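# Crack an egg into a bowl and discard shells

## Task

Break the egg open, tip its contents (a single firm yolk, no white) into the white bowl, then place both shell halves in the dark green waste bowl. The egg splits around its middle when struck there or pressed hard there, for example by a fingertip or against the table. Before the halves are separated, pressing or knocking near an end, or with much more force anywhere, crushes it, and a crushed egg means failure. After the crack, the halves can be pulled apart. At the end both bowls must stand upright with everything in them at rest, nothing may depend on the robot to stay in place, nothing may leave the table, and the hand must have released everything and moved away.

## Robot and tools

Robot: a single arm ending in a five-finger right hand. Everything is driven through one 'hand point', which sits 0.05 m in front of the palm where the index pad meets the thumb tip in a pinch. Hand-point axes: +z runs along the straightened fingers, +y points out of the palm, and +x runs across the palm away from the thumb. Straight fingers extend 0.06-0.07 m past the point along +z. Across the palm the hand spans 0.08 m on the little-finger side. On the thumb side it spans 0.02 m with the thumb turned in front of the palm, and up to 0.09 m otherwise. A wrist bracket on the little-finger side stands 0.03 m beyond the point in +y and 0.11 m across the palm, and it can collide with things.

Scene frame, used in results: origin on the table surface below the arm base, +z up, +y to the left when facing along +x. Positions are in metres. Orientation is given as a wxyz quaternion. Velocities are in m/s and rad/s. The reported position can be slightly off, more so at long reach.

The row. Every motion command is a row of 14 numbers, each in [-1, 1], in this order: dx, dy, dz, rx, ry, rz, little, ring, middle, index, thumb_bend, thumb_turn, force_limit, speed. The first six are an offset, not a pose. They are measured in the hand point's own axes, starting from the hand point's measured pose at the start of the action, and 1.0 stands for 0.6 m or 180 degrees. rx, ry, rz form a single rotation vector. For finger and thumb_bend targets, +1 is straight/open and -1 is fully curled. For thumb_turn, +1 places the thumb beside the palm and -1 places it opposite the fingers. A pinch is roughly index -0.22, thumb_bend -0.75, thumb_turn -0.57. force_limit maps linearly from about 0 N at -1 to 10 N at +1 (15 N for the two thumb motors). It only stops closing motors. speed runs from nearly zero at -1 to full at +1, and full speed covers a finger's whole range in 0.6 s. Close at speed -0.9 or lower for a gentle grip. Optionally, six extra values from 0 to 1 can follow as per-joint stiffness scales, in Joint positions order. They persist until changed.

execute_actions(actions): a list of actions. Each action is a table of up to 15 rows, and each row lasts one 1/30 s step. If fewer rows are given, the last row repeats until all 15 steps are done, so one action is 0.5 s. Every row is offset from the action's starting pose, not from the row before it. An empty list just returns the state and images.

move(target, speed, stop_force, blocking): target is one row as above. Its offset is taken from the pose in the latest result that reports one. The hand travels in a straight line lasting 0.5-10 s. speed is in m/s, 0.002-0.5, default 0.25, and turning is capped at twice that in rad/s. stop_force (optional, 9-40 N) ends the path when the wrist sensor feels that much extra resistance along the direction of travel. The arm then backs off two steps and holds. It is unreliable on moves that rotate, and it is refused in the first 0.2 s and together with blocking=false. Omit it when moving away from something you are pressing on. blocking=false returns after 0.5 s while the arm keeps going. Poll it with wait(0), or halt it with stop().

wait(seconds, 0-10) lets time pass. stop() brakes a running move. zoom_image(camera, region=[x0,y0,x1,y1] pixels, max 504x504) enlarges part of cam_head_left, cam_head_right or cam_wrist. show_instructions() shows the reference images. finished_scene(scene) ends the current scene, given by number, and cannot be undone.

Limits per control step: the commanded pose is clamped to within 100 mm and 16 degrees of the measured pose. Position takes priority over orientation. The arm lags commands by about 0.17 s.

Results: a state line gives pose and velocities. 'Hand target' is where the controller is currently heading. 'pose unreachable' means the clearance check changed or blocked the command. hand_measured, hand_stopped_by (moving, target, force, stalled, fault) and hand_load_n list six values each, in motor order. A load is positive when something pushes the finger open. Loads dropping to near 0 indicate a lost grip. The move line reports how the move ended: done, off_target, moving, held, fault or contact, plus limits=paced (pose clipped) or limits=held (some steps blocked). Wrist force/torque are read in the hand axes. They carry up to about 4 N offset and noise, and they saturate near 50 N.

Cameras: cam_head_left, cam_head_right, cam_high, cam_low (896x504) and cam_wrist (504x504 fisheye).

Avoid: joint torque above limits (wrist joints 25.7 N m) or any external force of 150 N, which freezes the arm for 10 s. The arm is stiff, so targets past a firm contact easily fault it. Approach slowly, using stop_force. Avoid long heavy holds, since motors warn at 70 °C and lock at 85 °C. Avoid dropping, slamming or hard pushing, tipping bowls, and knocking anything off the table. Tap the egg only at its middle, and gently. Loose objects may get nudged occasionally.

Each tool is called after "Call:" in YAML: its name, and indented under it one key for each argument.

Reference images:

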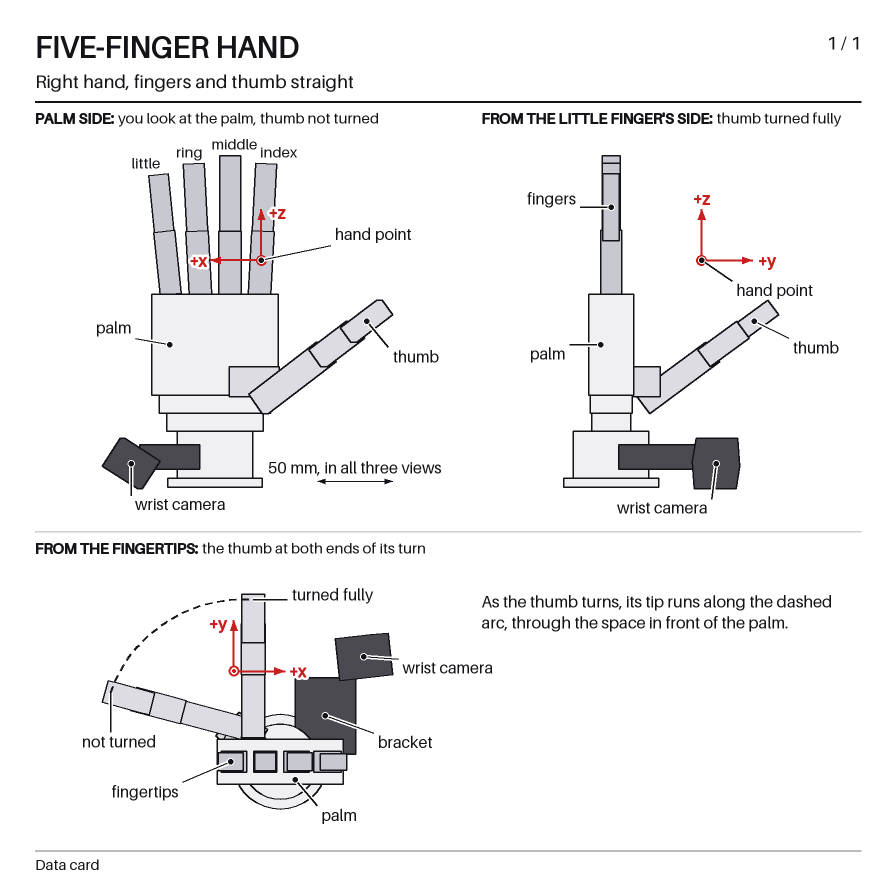

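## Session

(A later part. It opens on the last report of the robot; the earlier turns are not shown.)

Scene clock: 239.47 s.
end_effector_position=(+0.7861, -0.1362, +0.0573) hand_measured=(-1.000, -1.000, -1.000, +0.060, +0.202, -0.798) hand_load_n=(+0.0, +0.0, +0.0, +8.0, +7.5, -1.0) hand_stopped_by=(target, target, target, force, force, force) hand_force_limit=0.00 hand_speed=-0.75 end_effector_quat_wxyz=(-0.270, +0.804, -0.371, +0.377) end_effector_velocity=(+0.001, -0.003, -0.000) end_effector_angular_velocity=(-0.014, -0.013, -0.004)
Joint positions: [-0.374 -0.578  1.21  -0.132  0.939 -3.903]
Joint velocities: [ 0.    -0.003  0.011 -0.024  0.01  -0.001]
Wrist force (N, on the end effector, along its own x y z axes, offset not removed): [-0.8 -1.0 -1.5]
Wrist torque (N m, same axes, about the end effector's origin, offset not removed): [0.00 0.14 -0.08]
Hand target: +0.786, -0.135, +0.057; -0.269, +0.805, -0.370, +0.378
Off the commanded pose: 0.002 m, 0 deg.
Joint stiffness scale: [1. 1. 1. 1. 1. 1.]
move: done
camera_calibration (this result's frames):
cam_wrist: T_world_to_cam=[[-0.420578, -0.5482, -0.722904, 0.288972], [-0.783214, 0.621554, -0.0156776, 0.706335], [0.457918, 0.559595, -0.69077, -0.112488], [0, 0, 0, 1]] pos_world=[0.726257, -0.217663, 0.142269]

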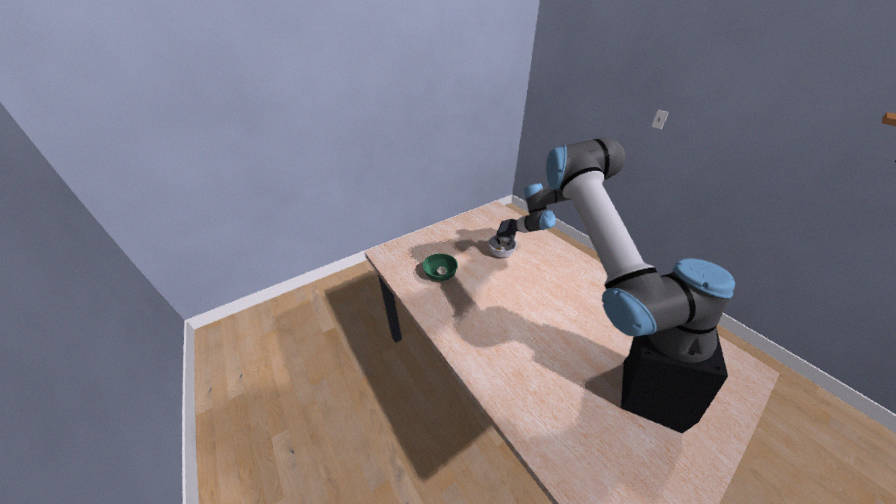

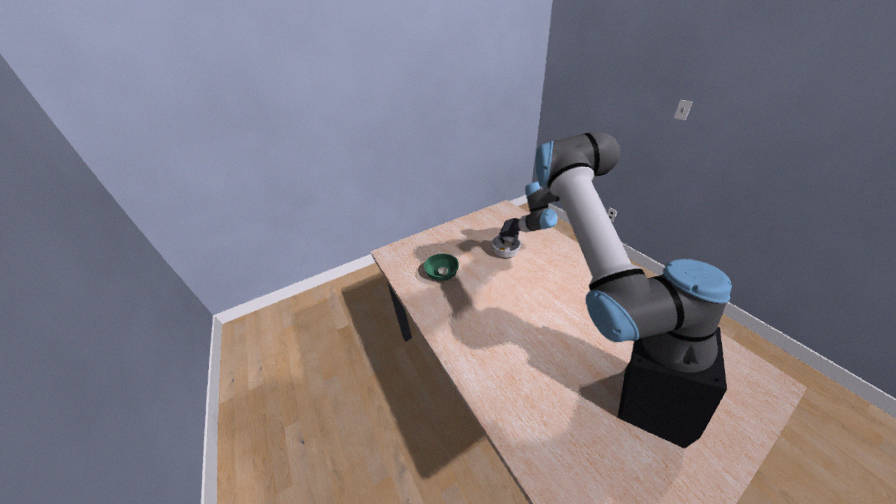

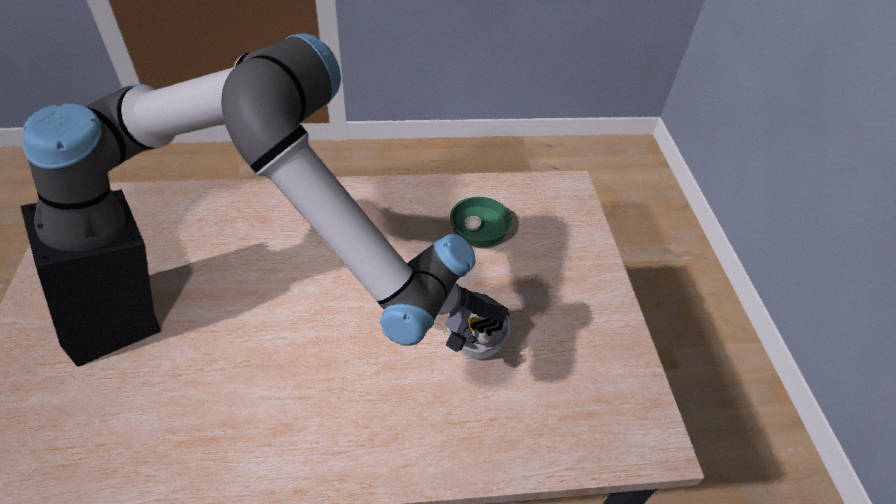

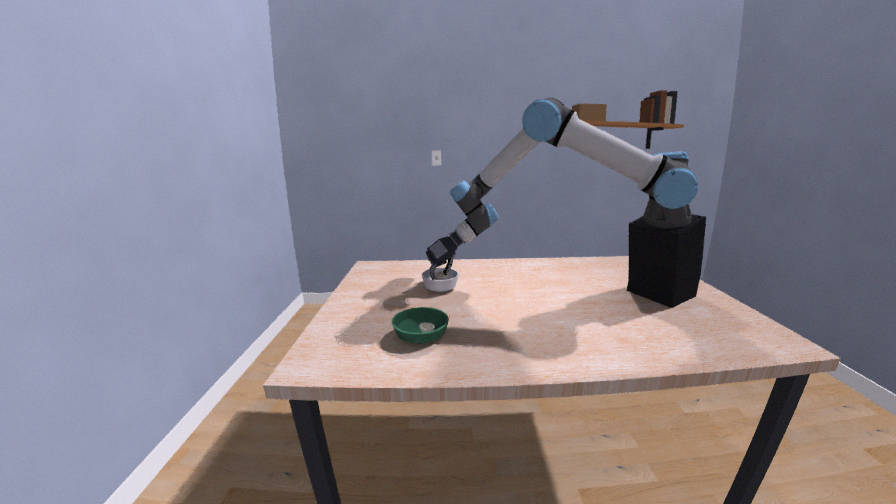

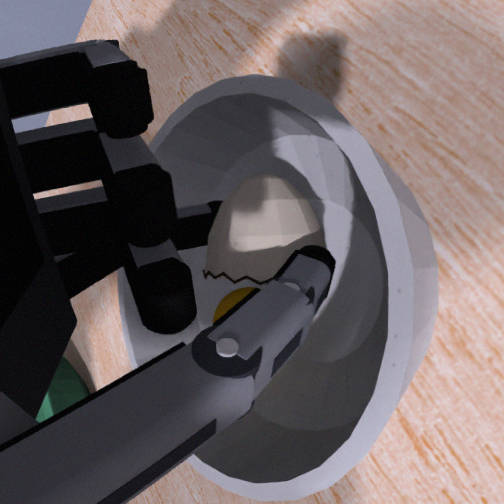

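Call:
move:
  target: [0.0406,-0.0714,-0.0568,0,0,0,-1,-1,-1,0.05,-0.3,-0.8,0.0,-0.75]
  speed: 0.1

Call:
move:
  target: [-0.41,-0.372,0.174,0,0,0,-1,-1,-1,0.05,-0.3,-0.8,0.0,-0.75]
  speed: 0.22

Scene clock: 240.77 s.
end_effector_position=(+0.7877, -0.1354, +0.1165) hand_measured=(-1.000, -1.000, -1.000, +0.060, +0.202, -0.798) hand_load_n=(+0.0, +0.0, +0.0, +8.0, +7.5, -1.0) hand_stopped_by=(target, target, target, force, force, force) hand_force_limit=0.00 hand_speed=-0.75 end_effector_quat_wxyz=(-0.270, +0.804, -0.371, +0.378) end_effector_velocity=(-0.004, +0.002, -0.000) end_effector_angular_velocity=(+0.005, +0.009, +0.001)
Joint positions: [-0.389 -0.676  1.234 -0.055  0.925 -3.912]
Joint velocities: [-0.001 -0.003  0.005  0.008 -0.003 -0.002]
Wrist force (N, on the end effector, along its own x y z axes, offset not removed): [0.5 0.1 0.9]
Wrist torque (N m, same axes, about the end effector's origin, offset not removed): [-0.04 -0.13 -0.07]
Hand target: +0.786, -0.136, +0.117; -0.270, +0.804, -0.371, +0.377
Off the commanded pose: 0.002 m, 0 deg.
Joint stiffness scale: [1. 1. 1. 1. 1. 1.]
move: done
camera_calibration (this result's frames):
cam_wrist: T_world_to_cam=[[-0.418732, -0.549324, -0.723123, 0.331299], [-0.783882, 0.620661, -0.0175729, 0.708649], [0.458467, 0.559485, -0.690496, -0.0732424], [0, 0, 0, 1]] pos_world=[0.727801, -0.216862, 0.201449]

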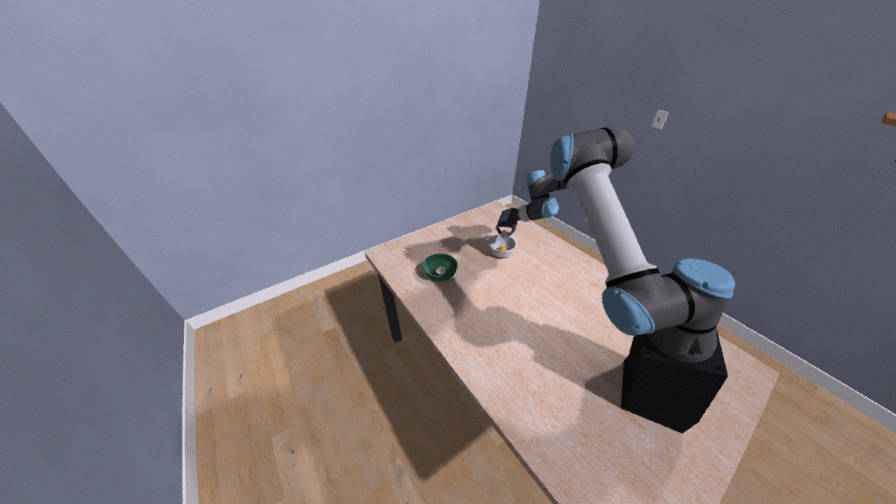

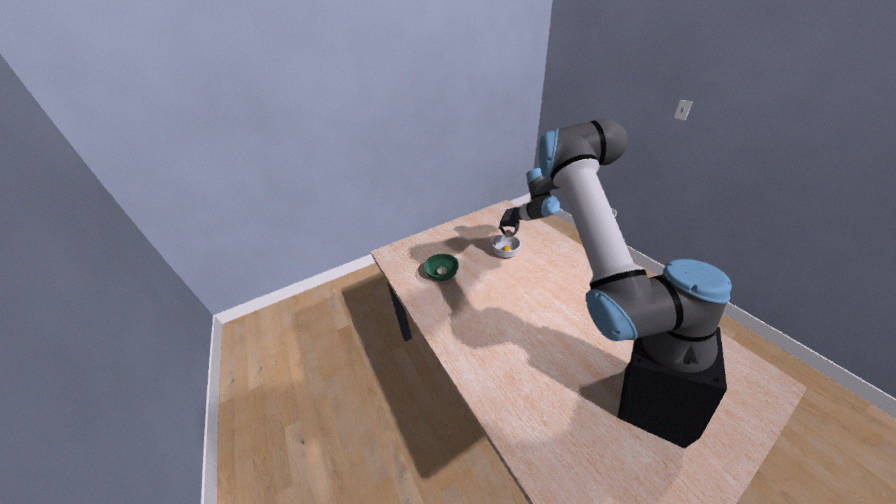

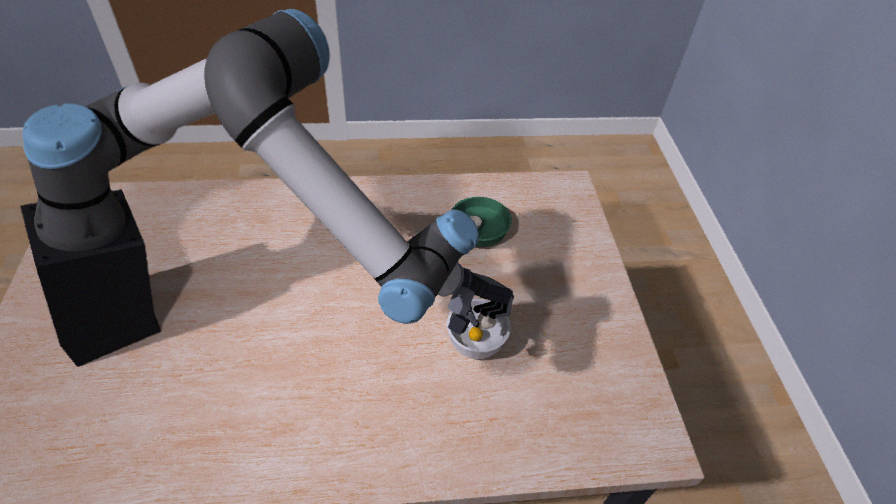

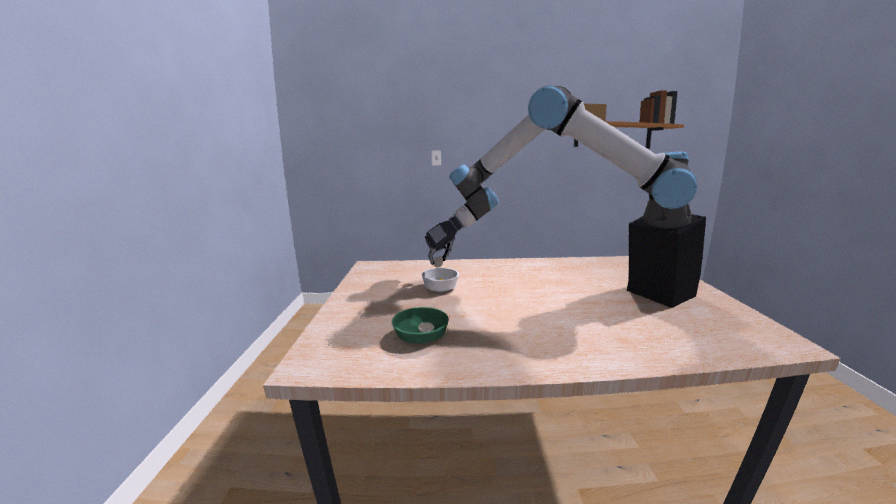

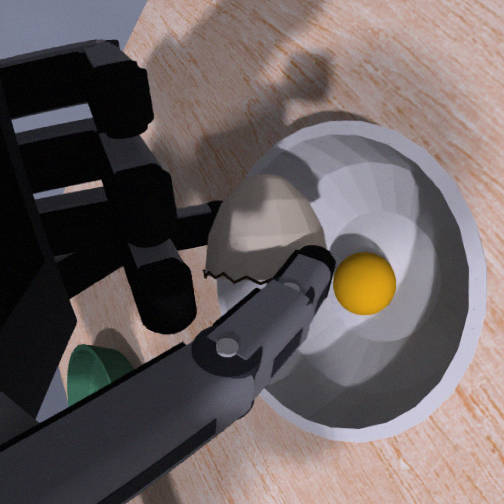

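Scene clock: 243.03 s.
end_effector_position=(+0.8508, +0.2051, +0.1167) hand_measured=(-1.000, -1.000, -1.000, +0.060, +0.202, -0.798) hand_load_n=(+0.0, +0.0, +0.0, +8.0, +7.5, -1.0) hand_stopped_by=(target, target, target, force, force, force) hand_force_limit=0.00 hand_speed=-0.75 end_effector_quat_wxyz=(-0.270, +0.804, -0.371, +0.379) end_effector_velocity=(+0.001, +0.003, +0.001) end_effector_angular_velocity=(-0.004, +0.007, -0.004)
Joint positions: [ 0.149 -0.625  0.99   0.034  1.413 -3.659]
Joint velocities: [ 0.005  0.007 -0.021  0.022  0.009  0.001]
Wrist force (N, on the end effector, along its own x y z axes, offset not removed): [-0.5 -2.6 -1.3]
Wrist torque (N m, same axes, about the end effector's origin, offset not removed): [-0.35 -0.07 -0.18]
Hand target: +0.851, +0.207, +0.116; -0.270, +0.804, -0.371, +0.378
Off the commanded pose: 0.002 m, 0 deg.
Joint stiffness scale: [1. 1. 1. 1. 1. 1.]
move: done
camera_calibration (this result's frames):
cam_wrist: T_world_to_cam=[[-0.417864, -0.549004, -0.723867, 0.544136], [-0.783668, 0.620903, -0.0185272, 0.54665], [0.459623, 0.55953, -0.68969, -0.293651], [0, 0, 0, 1]] pos_world=[0.790736, 0.123623, 0.201482]

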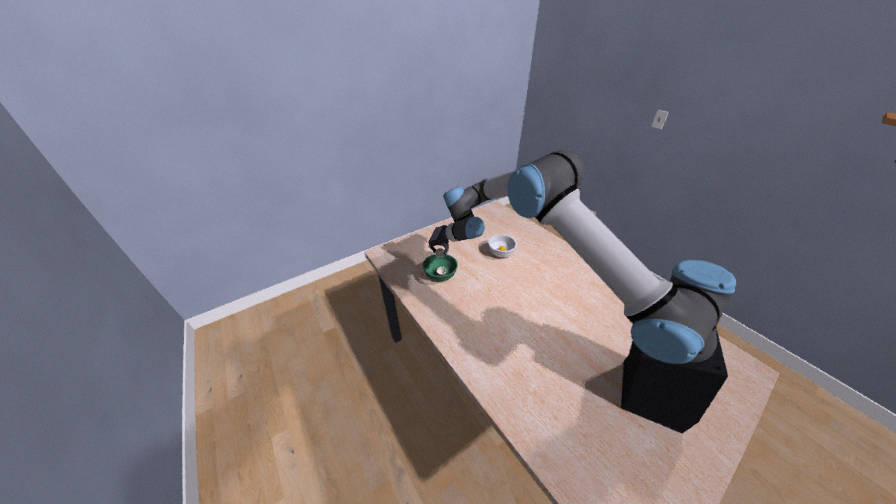

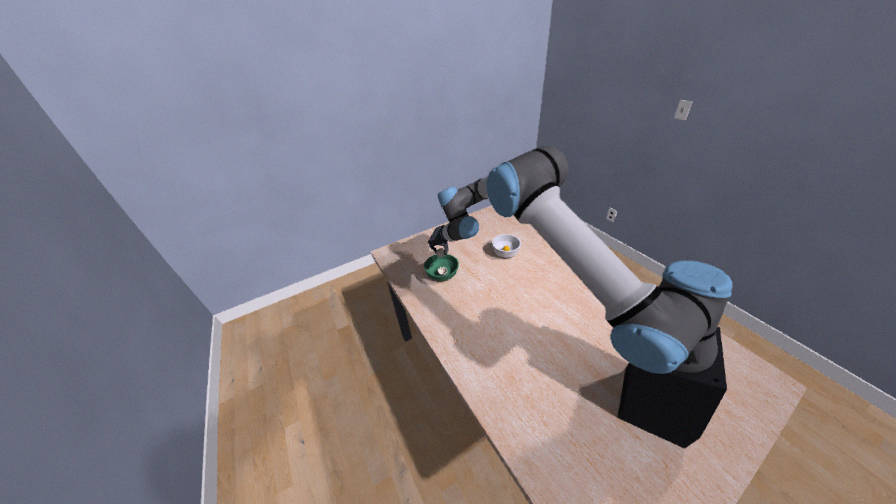

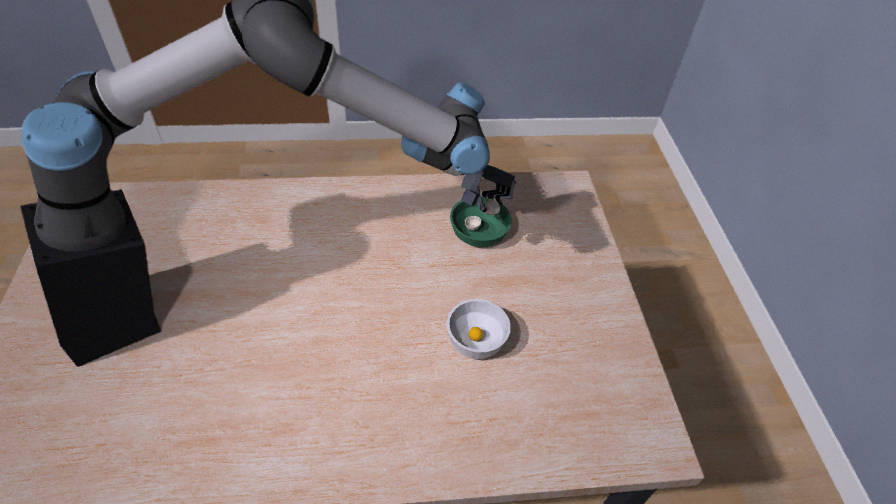

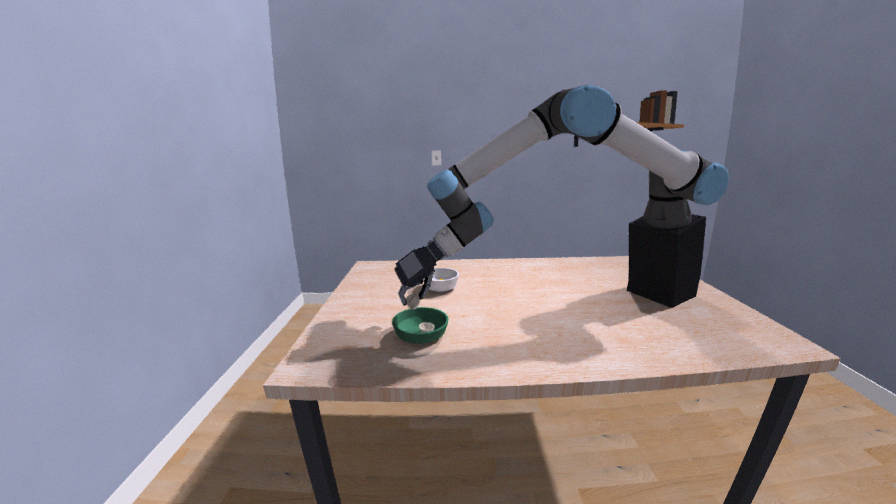

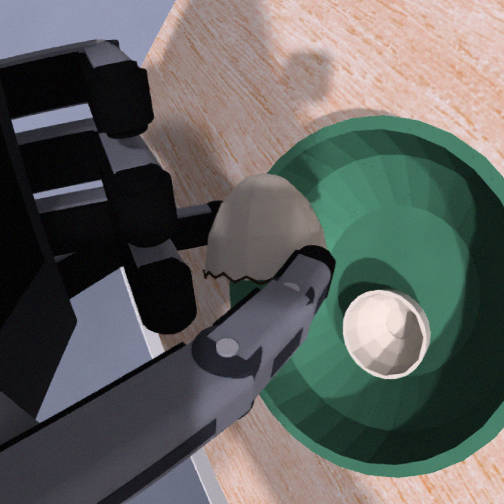

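Call:
move:
  target: [-0.022,0.088,0.055,0,0,0,-1,-1,-1,0.05,-0.3,-0.8,0.0,-0.75]
  speed: 0.06

Scene clock: 244.67 s.
end_effector_position=(+0.8492, +0.1916, +0.0548) hand_measured=(-1.000, -1.000, -1.000, +0.060, +0.202, -0.798) hand_load_n=(+0.0, +0.0, +0.0, +8.0, +7.5, -1.0) hand_stopped_by=(target, target, target, force, force, force) hand_force_limit=0.00 hand_speed=-0.75 end_effector_quat_wxyz=(-0.270, +0.805, -0.371, +0.377) end_effector_velocity=(+0.004, +0.000, +0.002) end_effector_angular_velocity=(+0.000, -0.009, -0.000)
Joint positions: [ 0.138 -0.532  0.976 -0.041  1.402 -3.664]
Joint velocities: [ 0.     0.    -0.005 -0.004  0.001  0.001]
Wrist force (N, on the end effector, along its own x y z axes, offset not removed): [0.1 -2.3 3.1]
Wrist torque (N m, same axes, about the end effector's origin, offset not removed): [-0.61 -0.36 -0.02]
Hand target: +0.851, +0.190, +0.055; -0.270, +0.804, -0.371, +0.379
Off the commanded pose: 0.002 m, 0 deg.
Joint stiffness scale: [1. 1. 1. 1. 1. 1.]
move: done
camera_calibration (this result's frames):
cam_wrist: T_world_to_cam=[[-0.419572, -0.549124, -0.722788, 0.492755], [-0.783964, 0.62059, -0.0163966, 0.552874], [0.457559, 0.55976, -0.690876, -0.32624], [0, 0, 0, 1]] pos_world=[0.789453, 0.110092, 0.139831]

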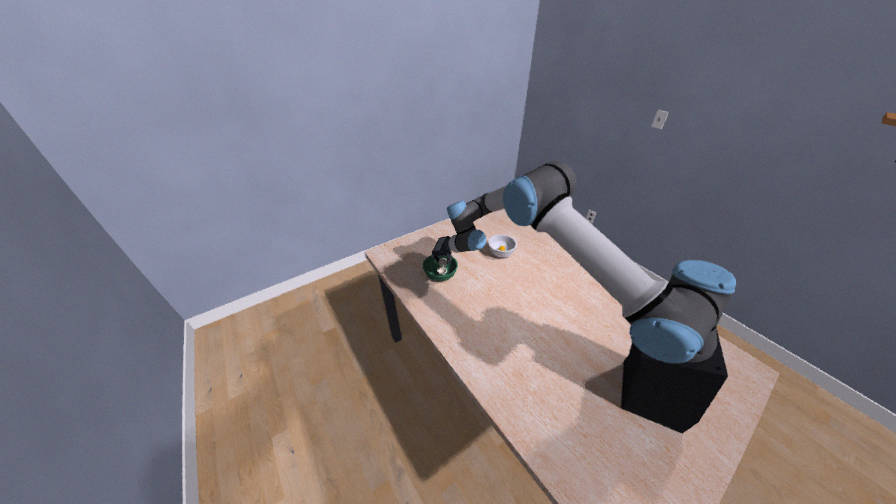

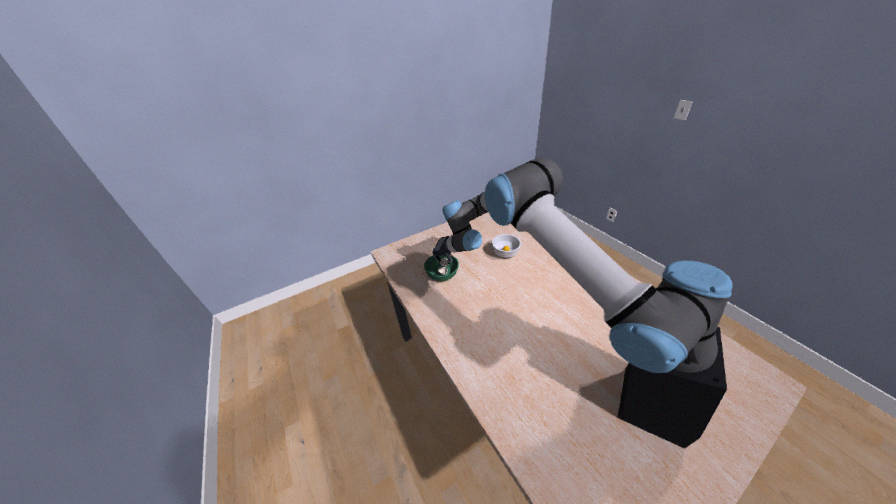

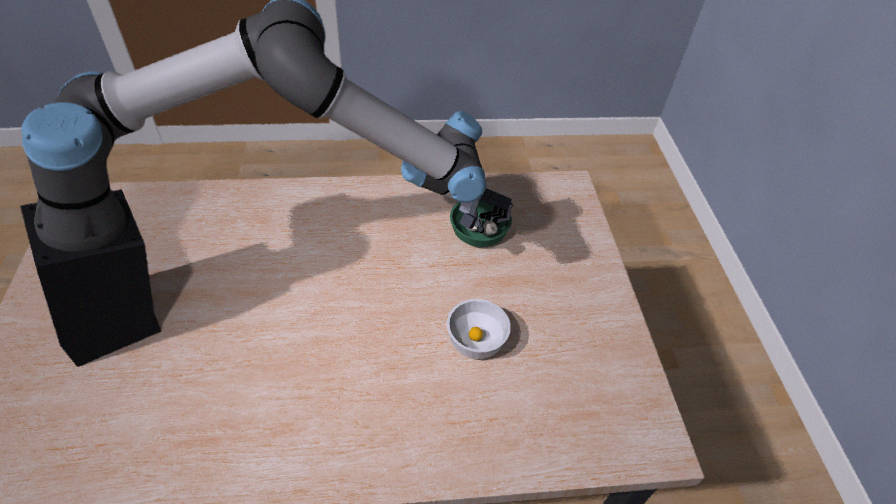

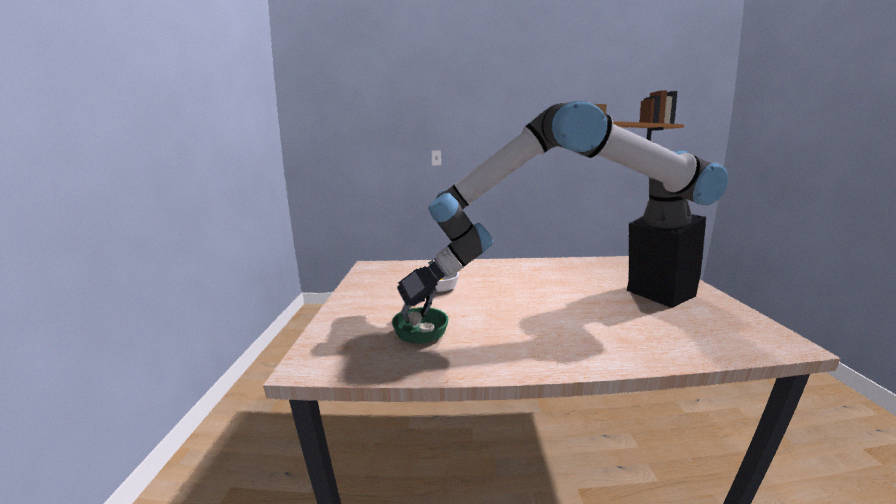

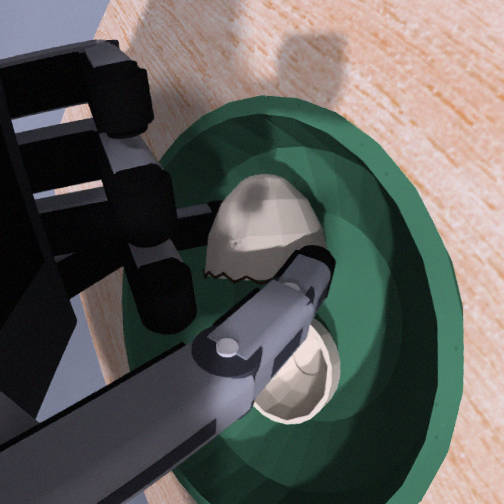

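Down 8 mm more, release, rise.

Call:
execute_actions:
  actions:
    - [[-0.0054,0.0095,0.0076,0,0,0,-1,-1,-1,0.05,-0.3,-0.8,0.0,-0.75]]
    - [[0,0,0,0,0,0,-1,-1,-1,0.25,0.4,-0.8,0.0,-0.4]]

Call:
move:
  target: [0.07,-0.11,-0.13,0,0,0,-1,-1,-1,0.25,0.4,-0.8,0.0,-0.4]
  speed: 0.12

Scene clock: 245.77 s.
end_effector_position=(+0.8481, +0.1908, +0.0468) hand_measured=(-1.000, -1.000, -1.000, +0.250, +0.400, -0.798) hand_load_n=(+0.0, +0.0, +0.0, +0.0, +0.0, +0.0) hand_stopped_by=(target, target, target, target, moving, force) hand_force_limit=0.00 hand_speed=-0.40 end_effector_quat_wxyz=(-0.269, +0.805, -0.371, +0.377) end_effector_velocity=(+0.000, -0.000, +0.000) end_effector_angular_velocity=(-0.001, -0.001, -0.001)
Joint positions: [ 0.138 -0.52   0.973 -0.048  1.401 -3.664]
Joint velocities: [-0.     0.    -0.001  0.     0.001 -0.   ]
Wrist force (N, on the end effector, along its own x y z axes, offset not removed): [0.5 -3.4 0.0]
Wrist torque (N m, same axes, about the end effector's origin, offset not removed): [-0.46 -0.22 -0.15]
Hand target: +0.848, +0.191, +0.047; -0.269, +0.805, -0.371, +0.376
Off the commanded pose: 0.000 m, 0 deg.
Joint stiffness scale: [1. 1. 1. 1. 1. 1.]
camera_calibration (this result's frames):
cam_wrist: T_world_to_cam=[[-0.421379, -0.549127, -0.721734, 0.487508], [-0.783908, 0.620705, -0.014581, 0.552188], [0.455991, 0.559629, -0.692017, -0.329434], [0, 0, 0, 1]] pos_world=[0.788509, 0.109319, 0.131929]

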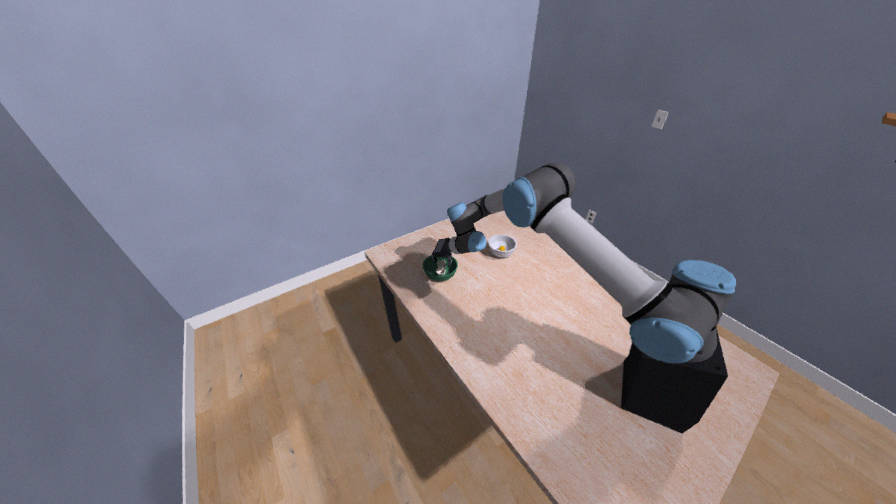

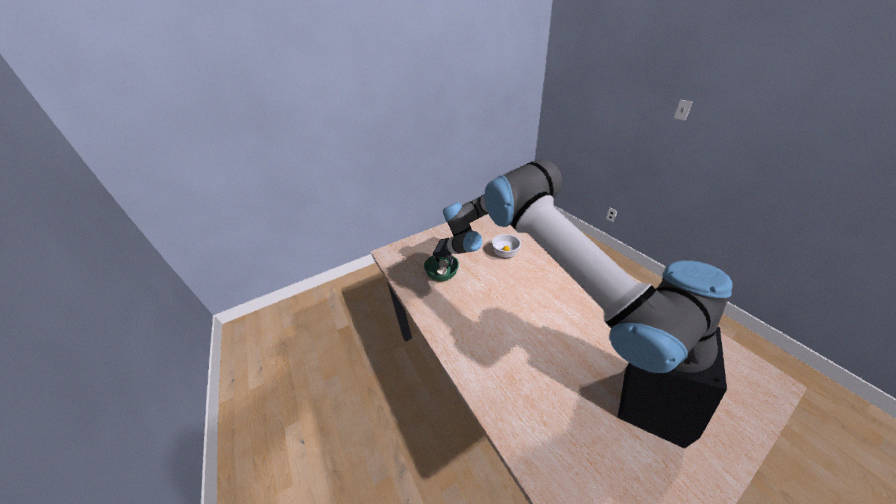

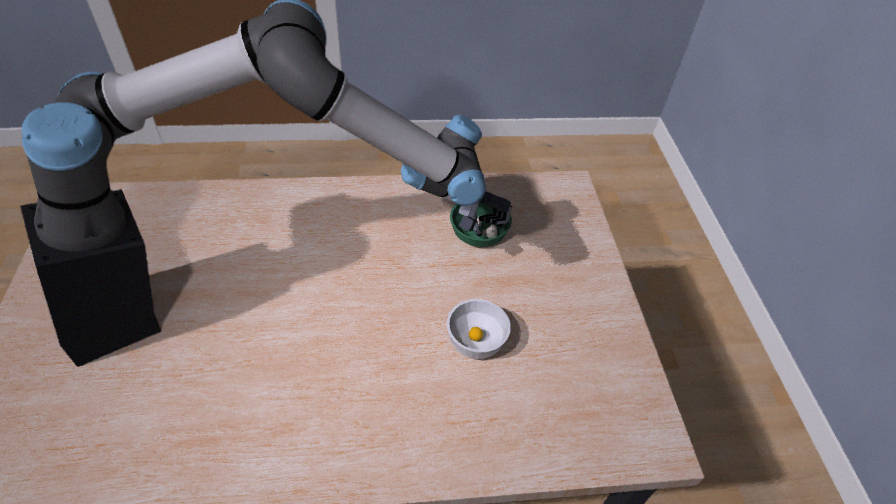

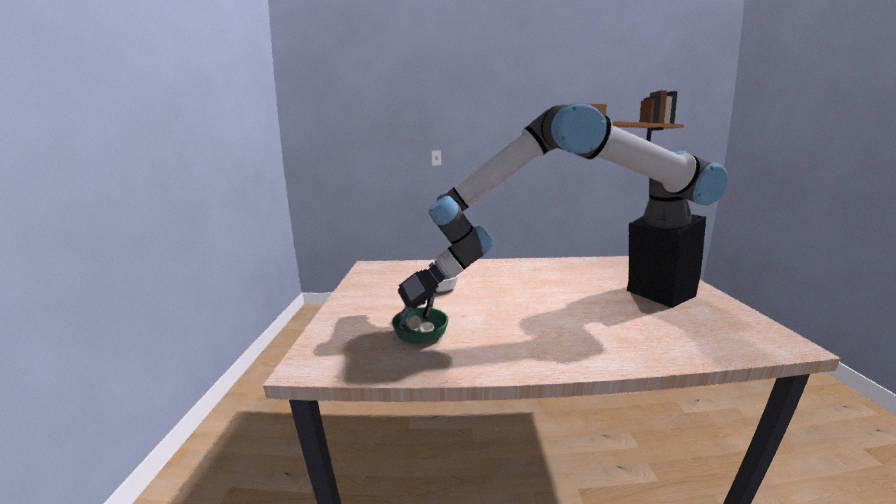

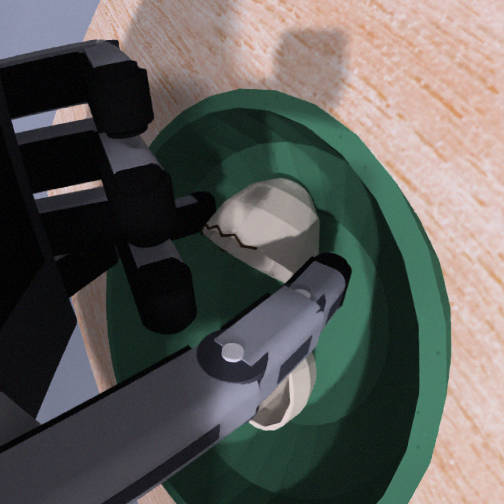

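Scene clock: 247.33 s.
end_effector_position=(+0.8307, +0.1849, +0.1549) hand_measured=(-1.000, -1.000, -1.000, +0.250, +0.400, -0.798) hand_load_n=(+0.0, +0.0, +0.0, +0.0, +0.0, +0.0) hand_stopped_by=(target, target, target, target, target, force) hand_force_limit=0.00 hand_speed=-0.40 end_effector_quat_wxyz=(-0.270, +0.805, -0.371, +0.377) end_effector_velocity=(-0.001, -0.000, +0.001) end_effector_angular_velocity=(-0.000, +0.002, -0.000)
Joint positions: [ 0.114 -0.735  1.112  0.029  1.379 -3.674]
Joint velocities: [-0.001 -0.004  0.004  0.002 -0.001 -0.001]
Wrist force (N, on the end effector, along its own x y z axes, offset not removed): [2.5 -0.7 -1.3]
Wrist torque (N m, same axes, about the end effector's origin, offset not removed): [-0.10 -0.50 0.17]
Hand target: +0.830, +0.183, +0.156; -0.269, +0.805, -0.371, +0.377
Off the commanded pose: 0.002 m, 0 deg.
Joint stiffness scale: [1. 1. 1. 1. 1. 1.]
move: done
camera_calibration (this result's frames):
cam_wrist: T_world_to_cam=[[-0.419844, -0.549326, -0.722476, 0.553902], [-0.784442, 0.620006, -0.0155601, 0.544533], [0.456488, 0.560208, -0.69122, -0.244039], [0, 0, 0, 1]] pos_world=[0.771108, 0.103371, 0.239969]

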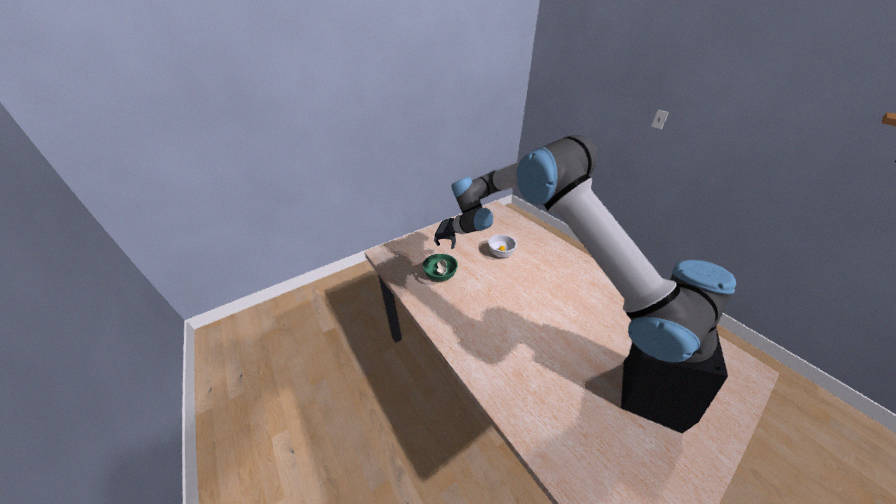

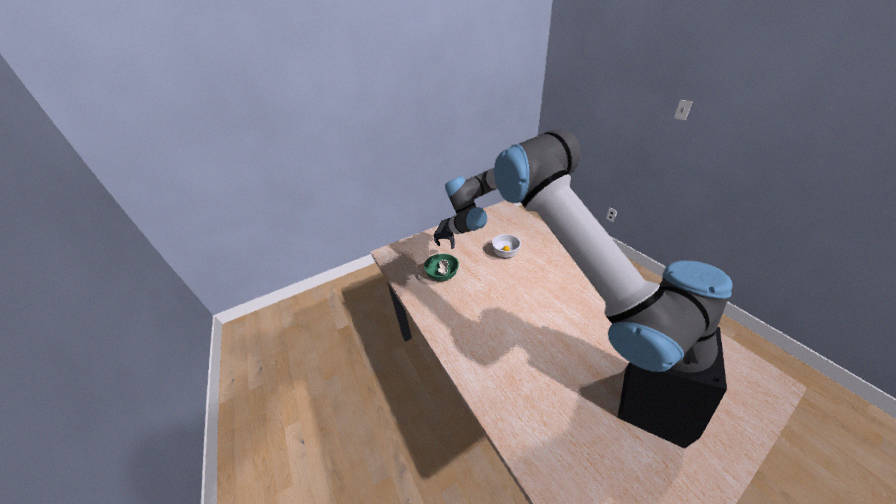

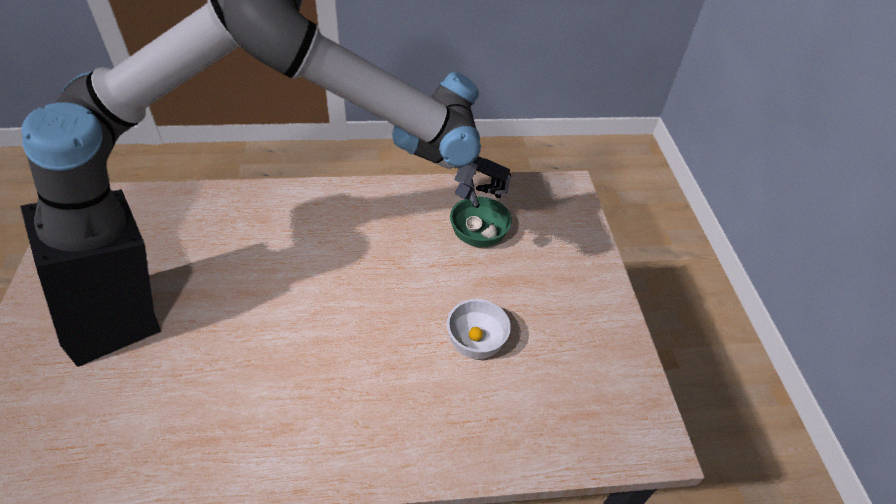

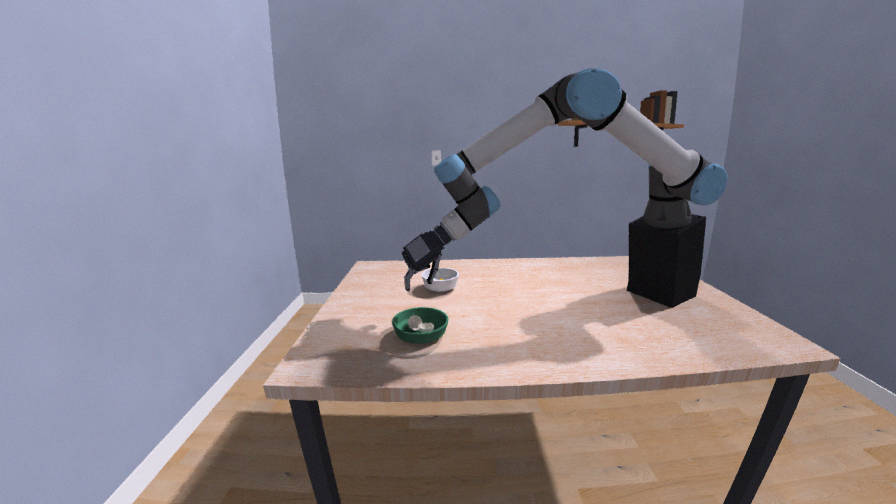

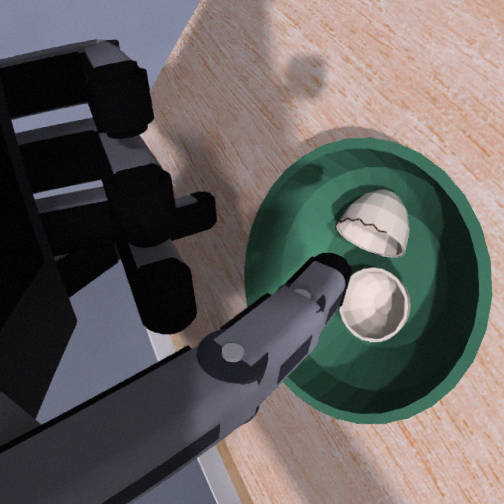

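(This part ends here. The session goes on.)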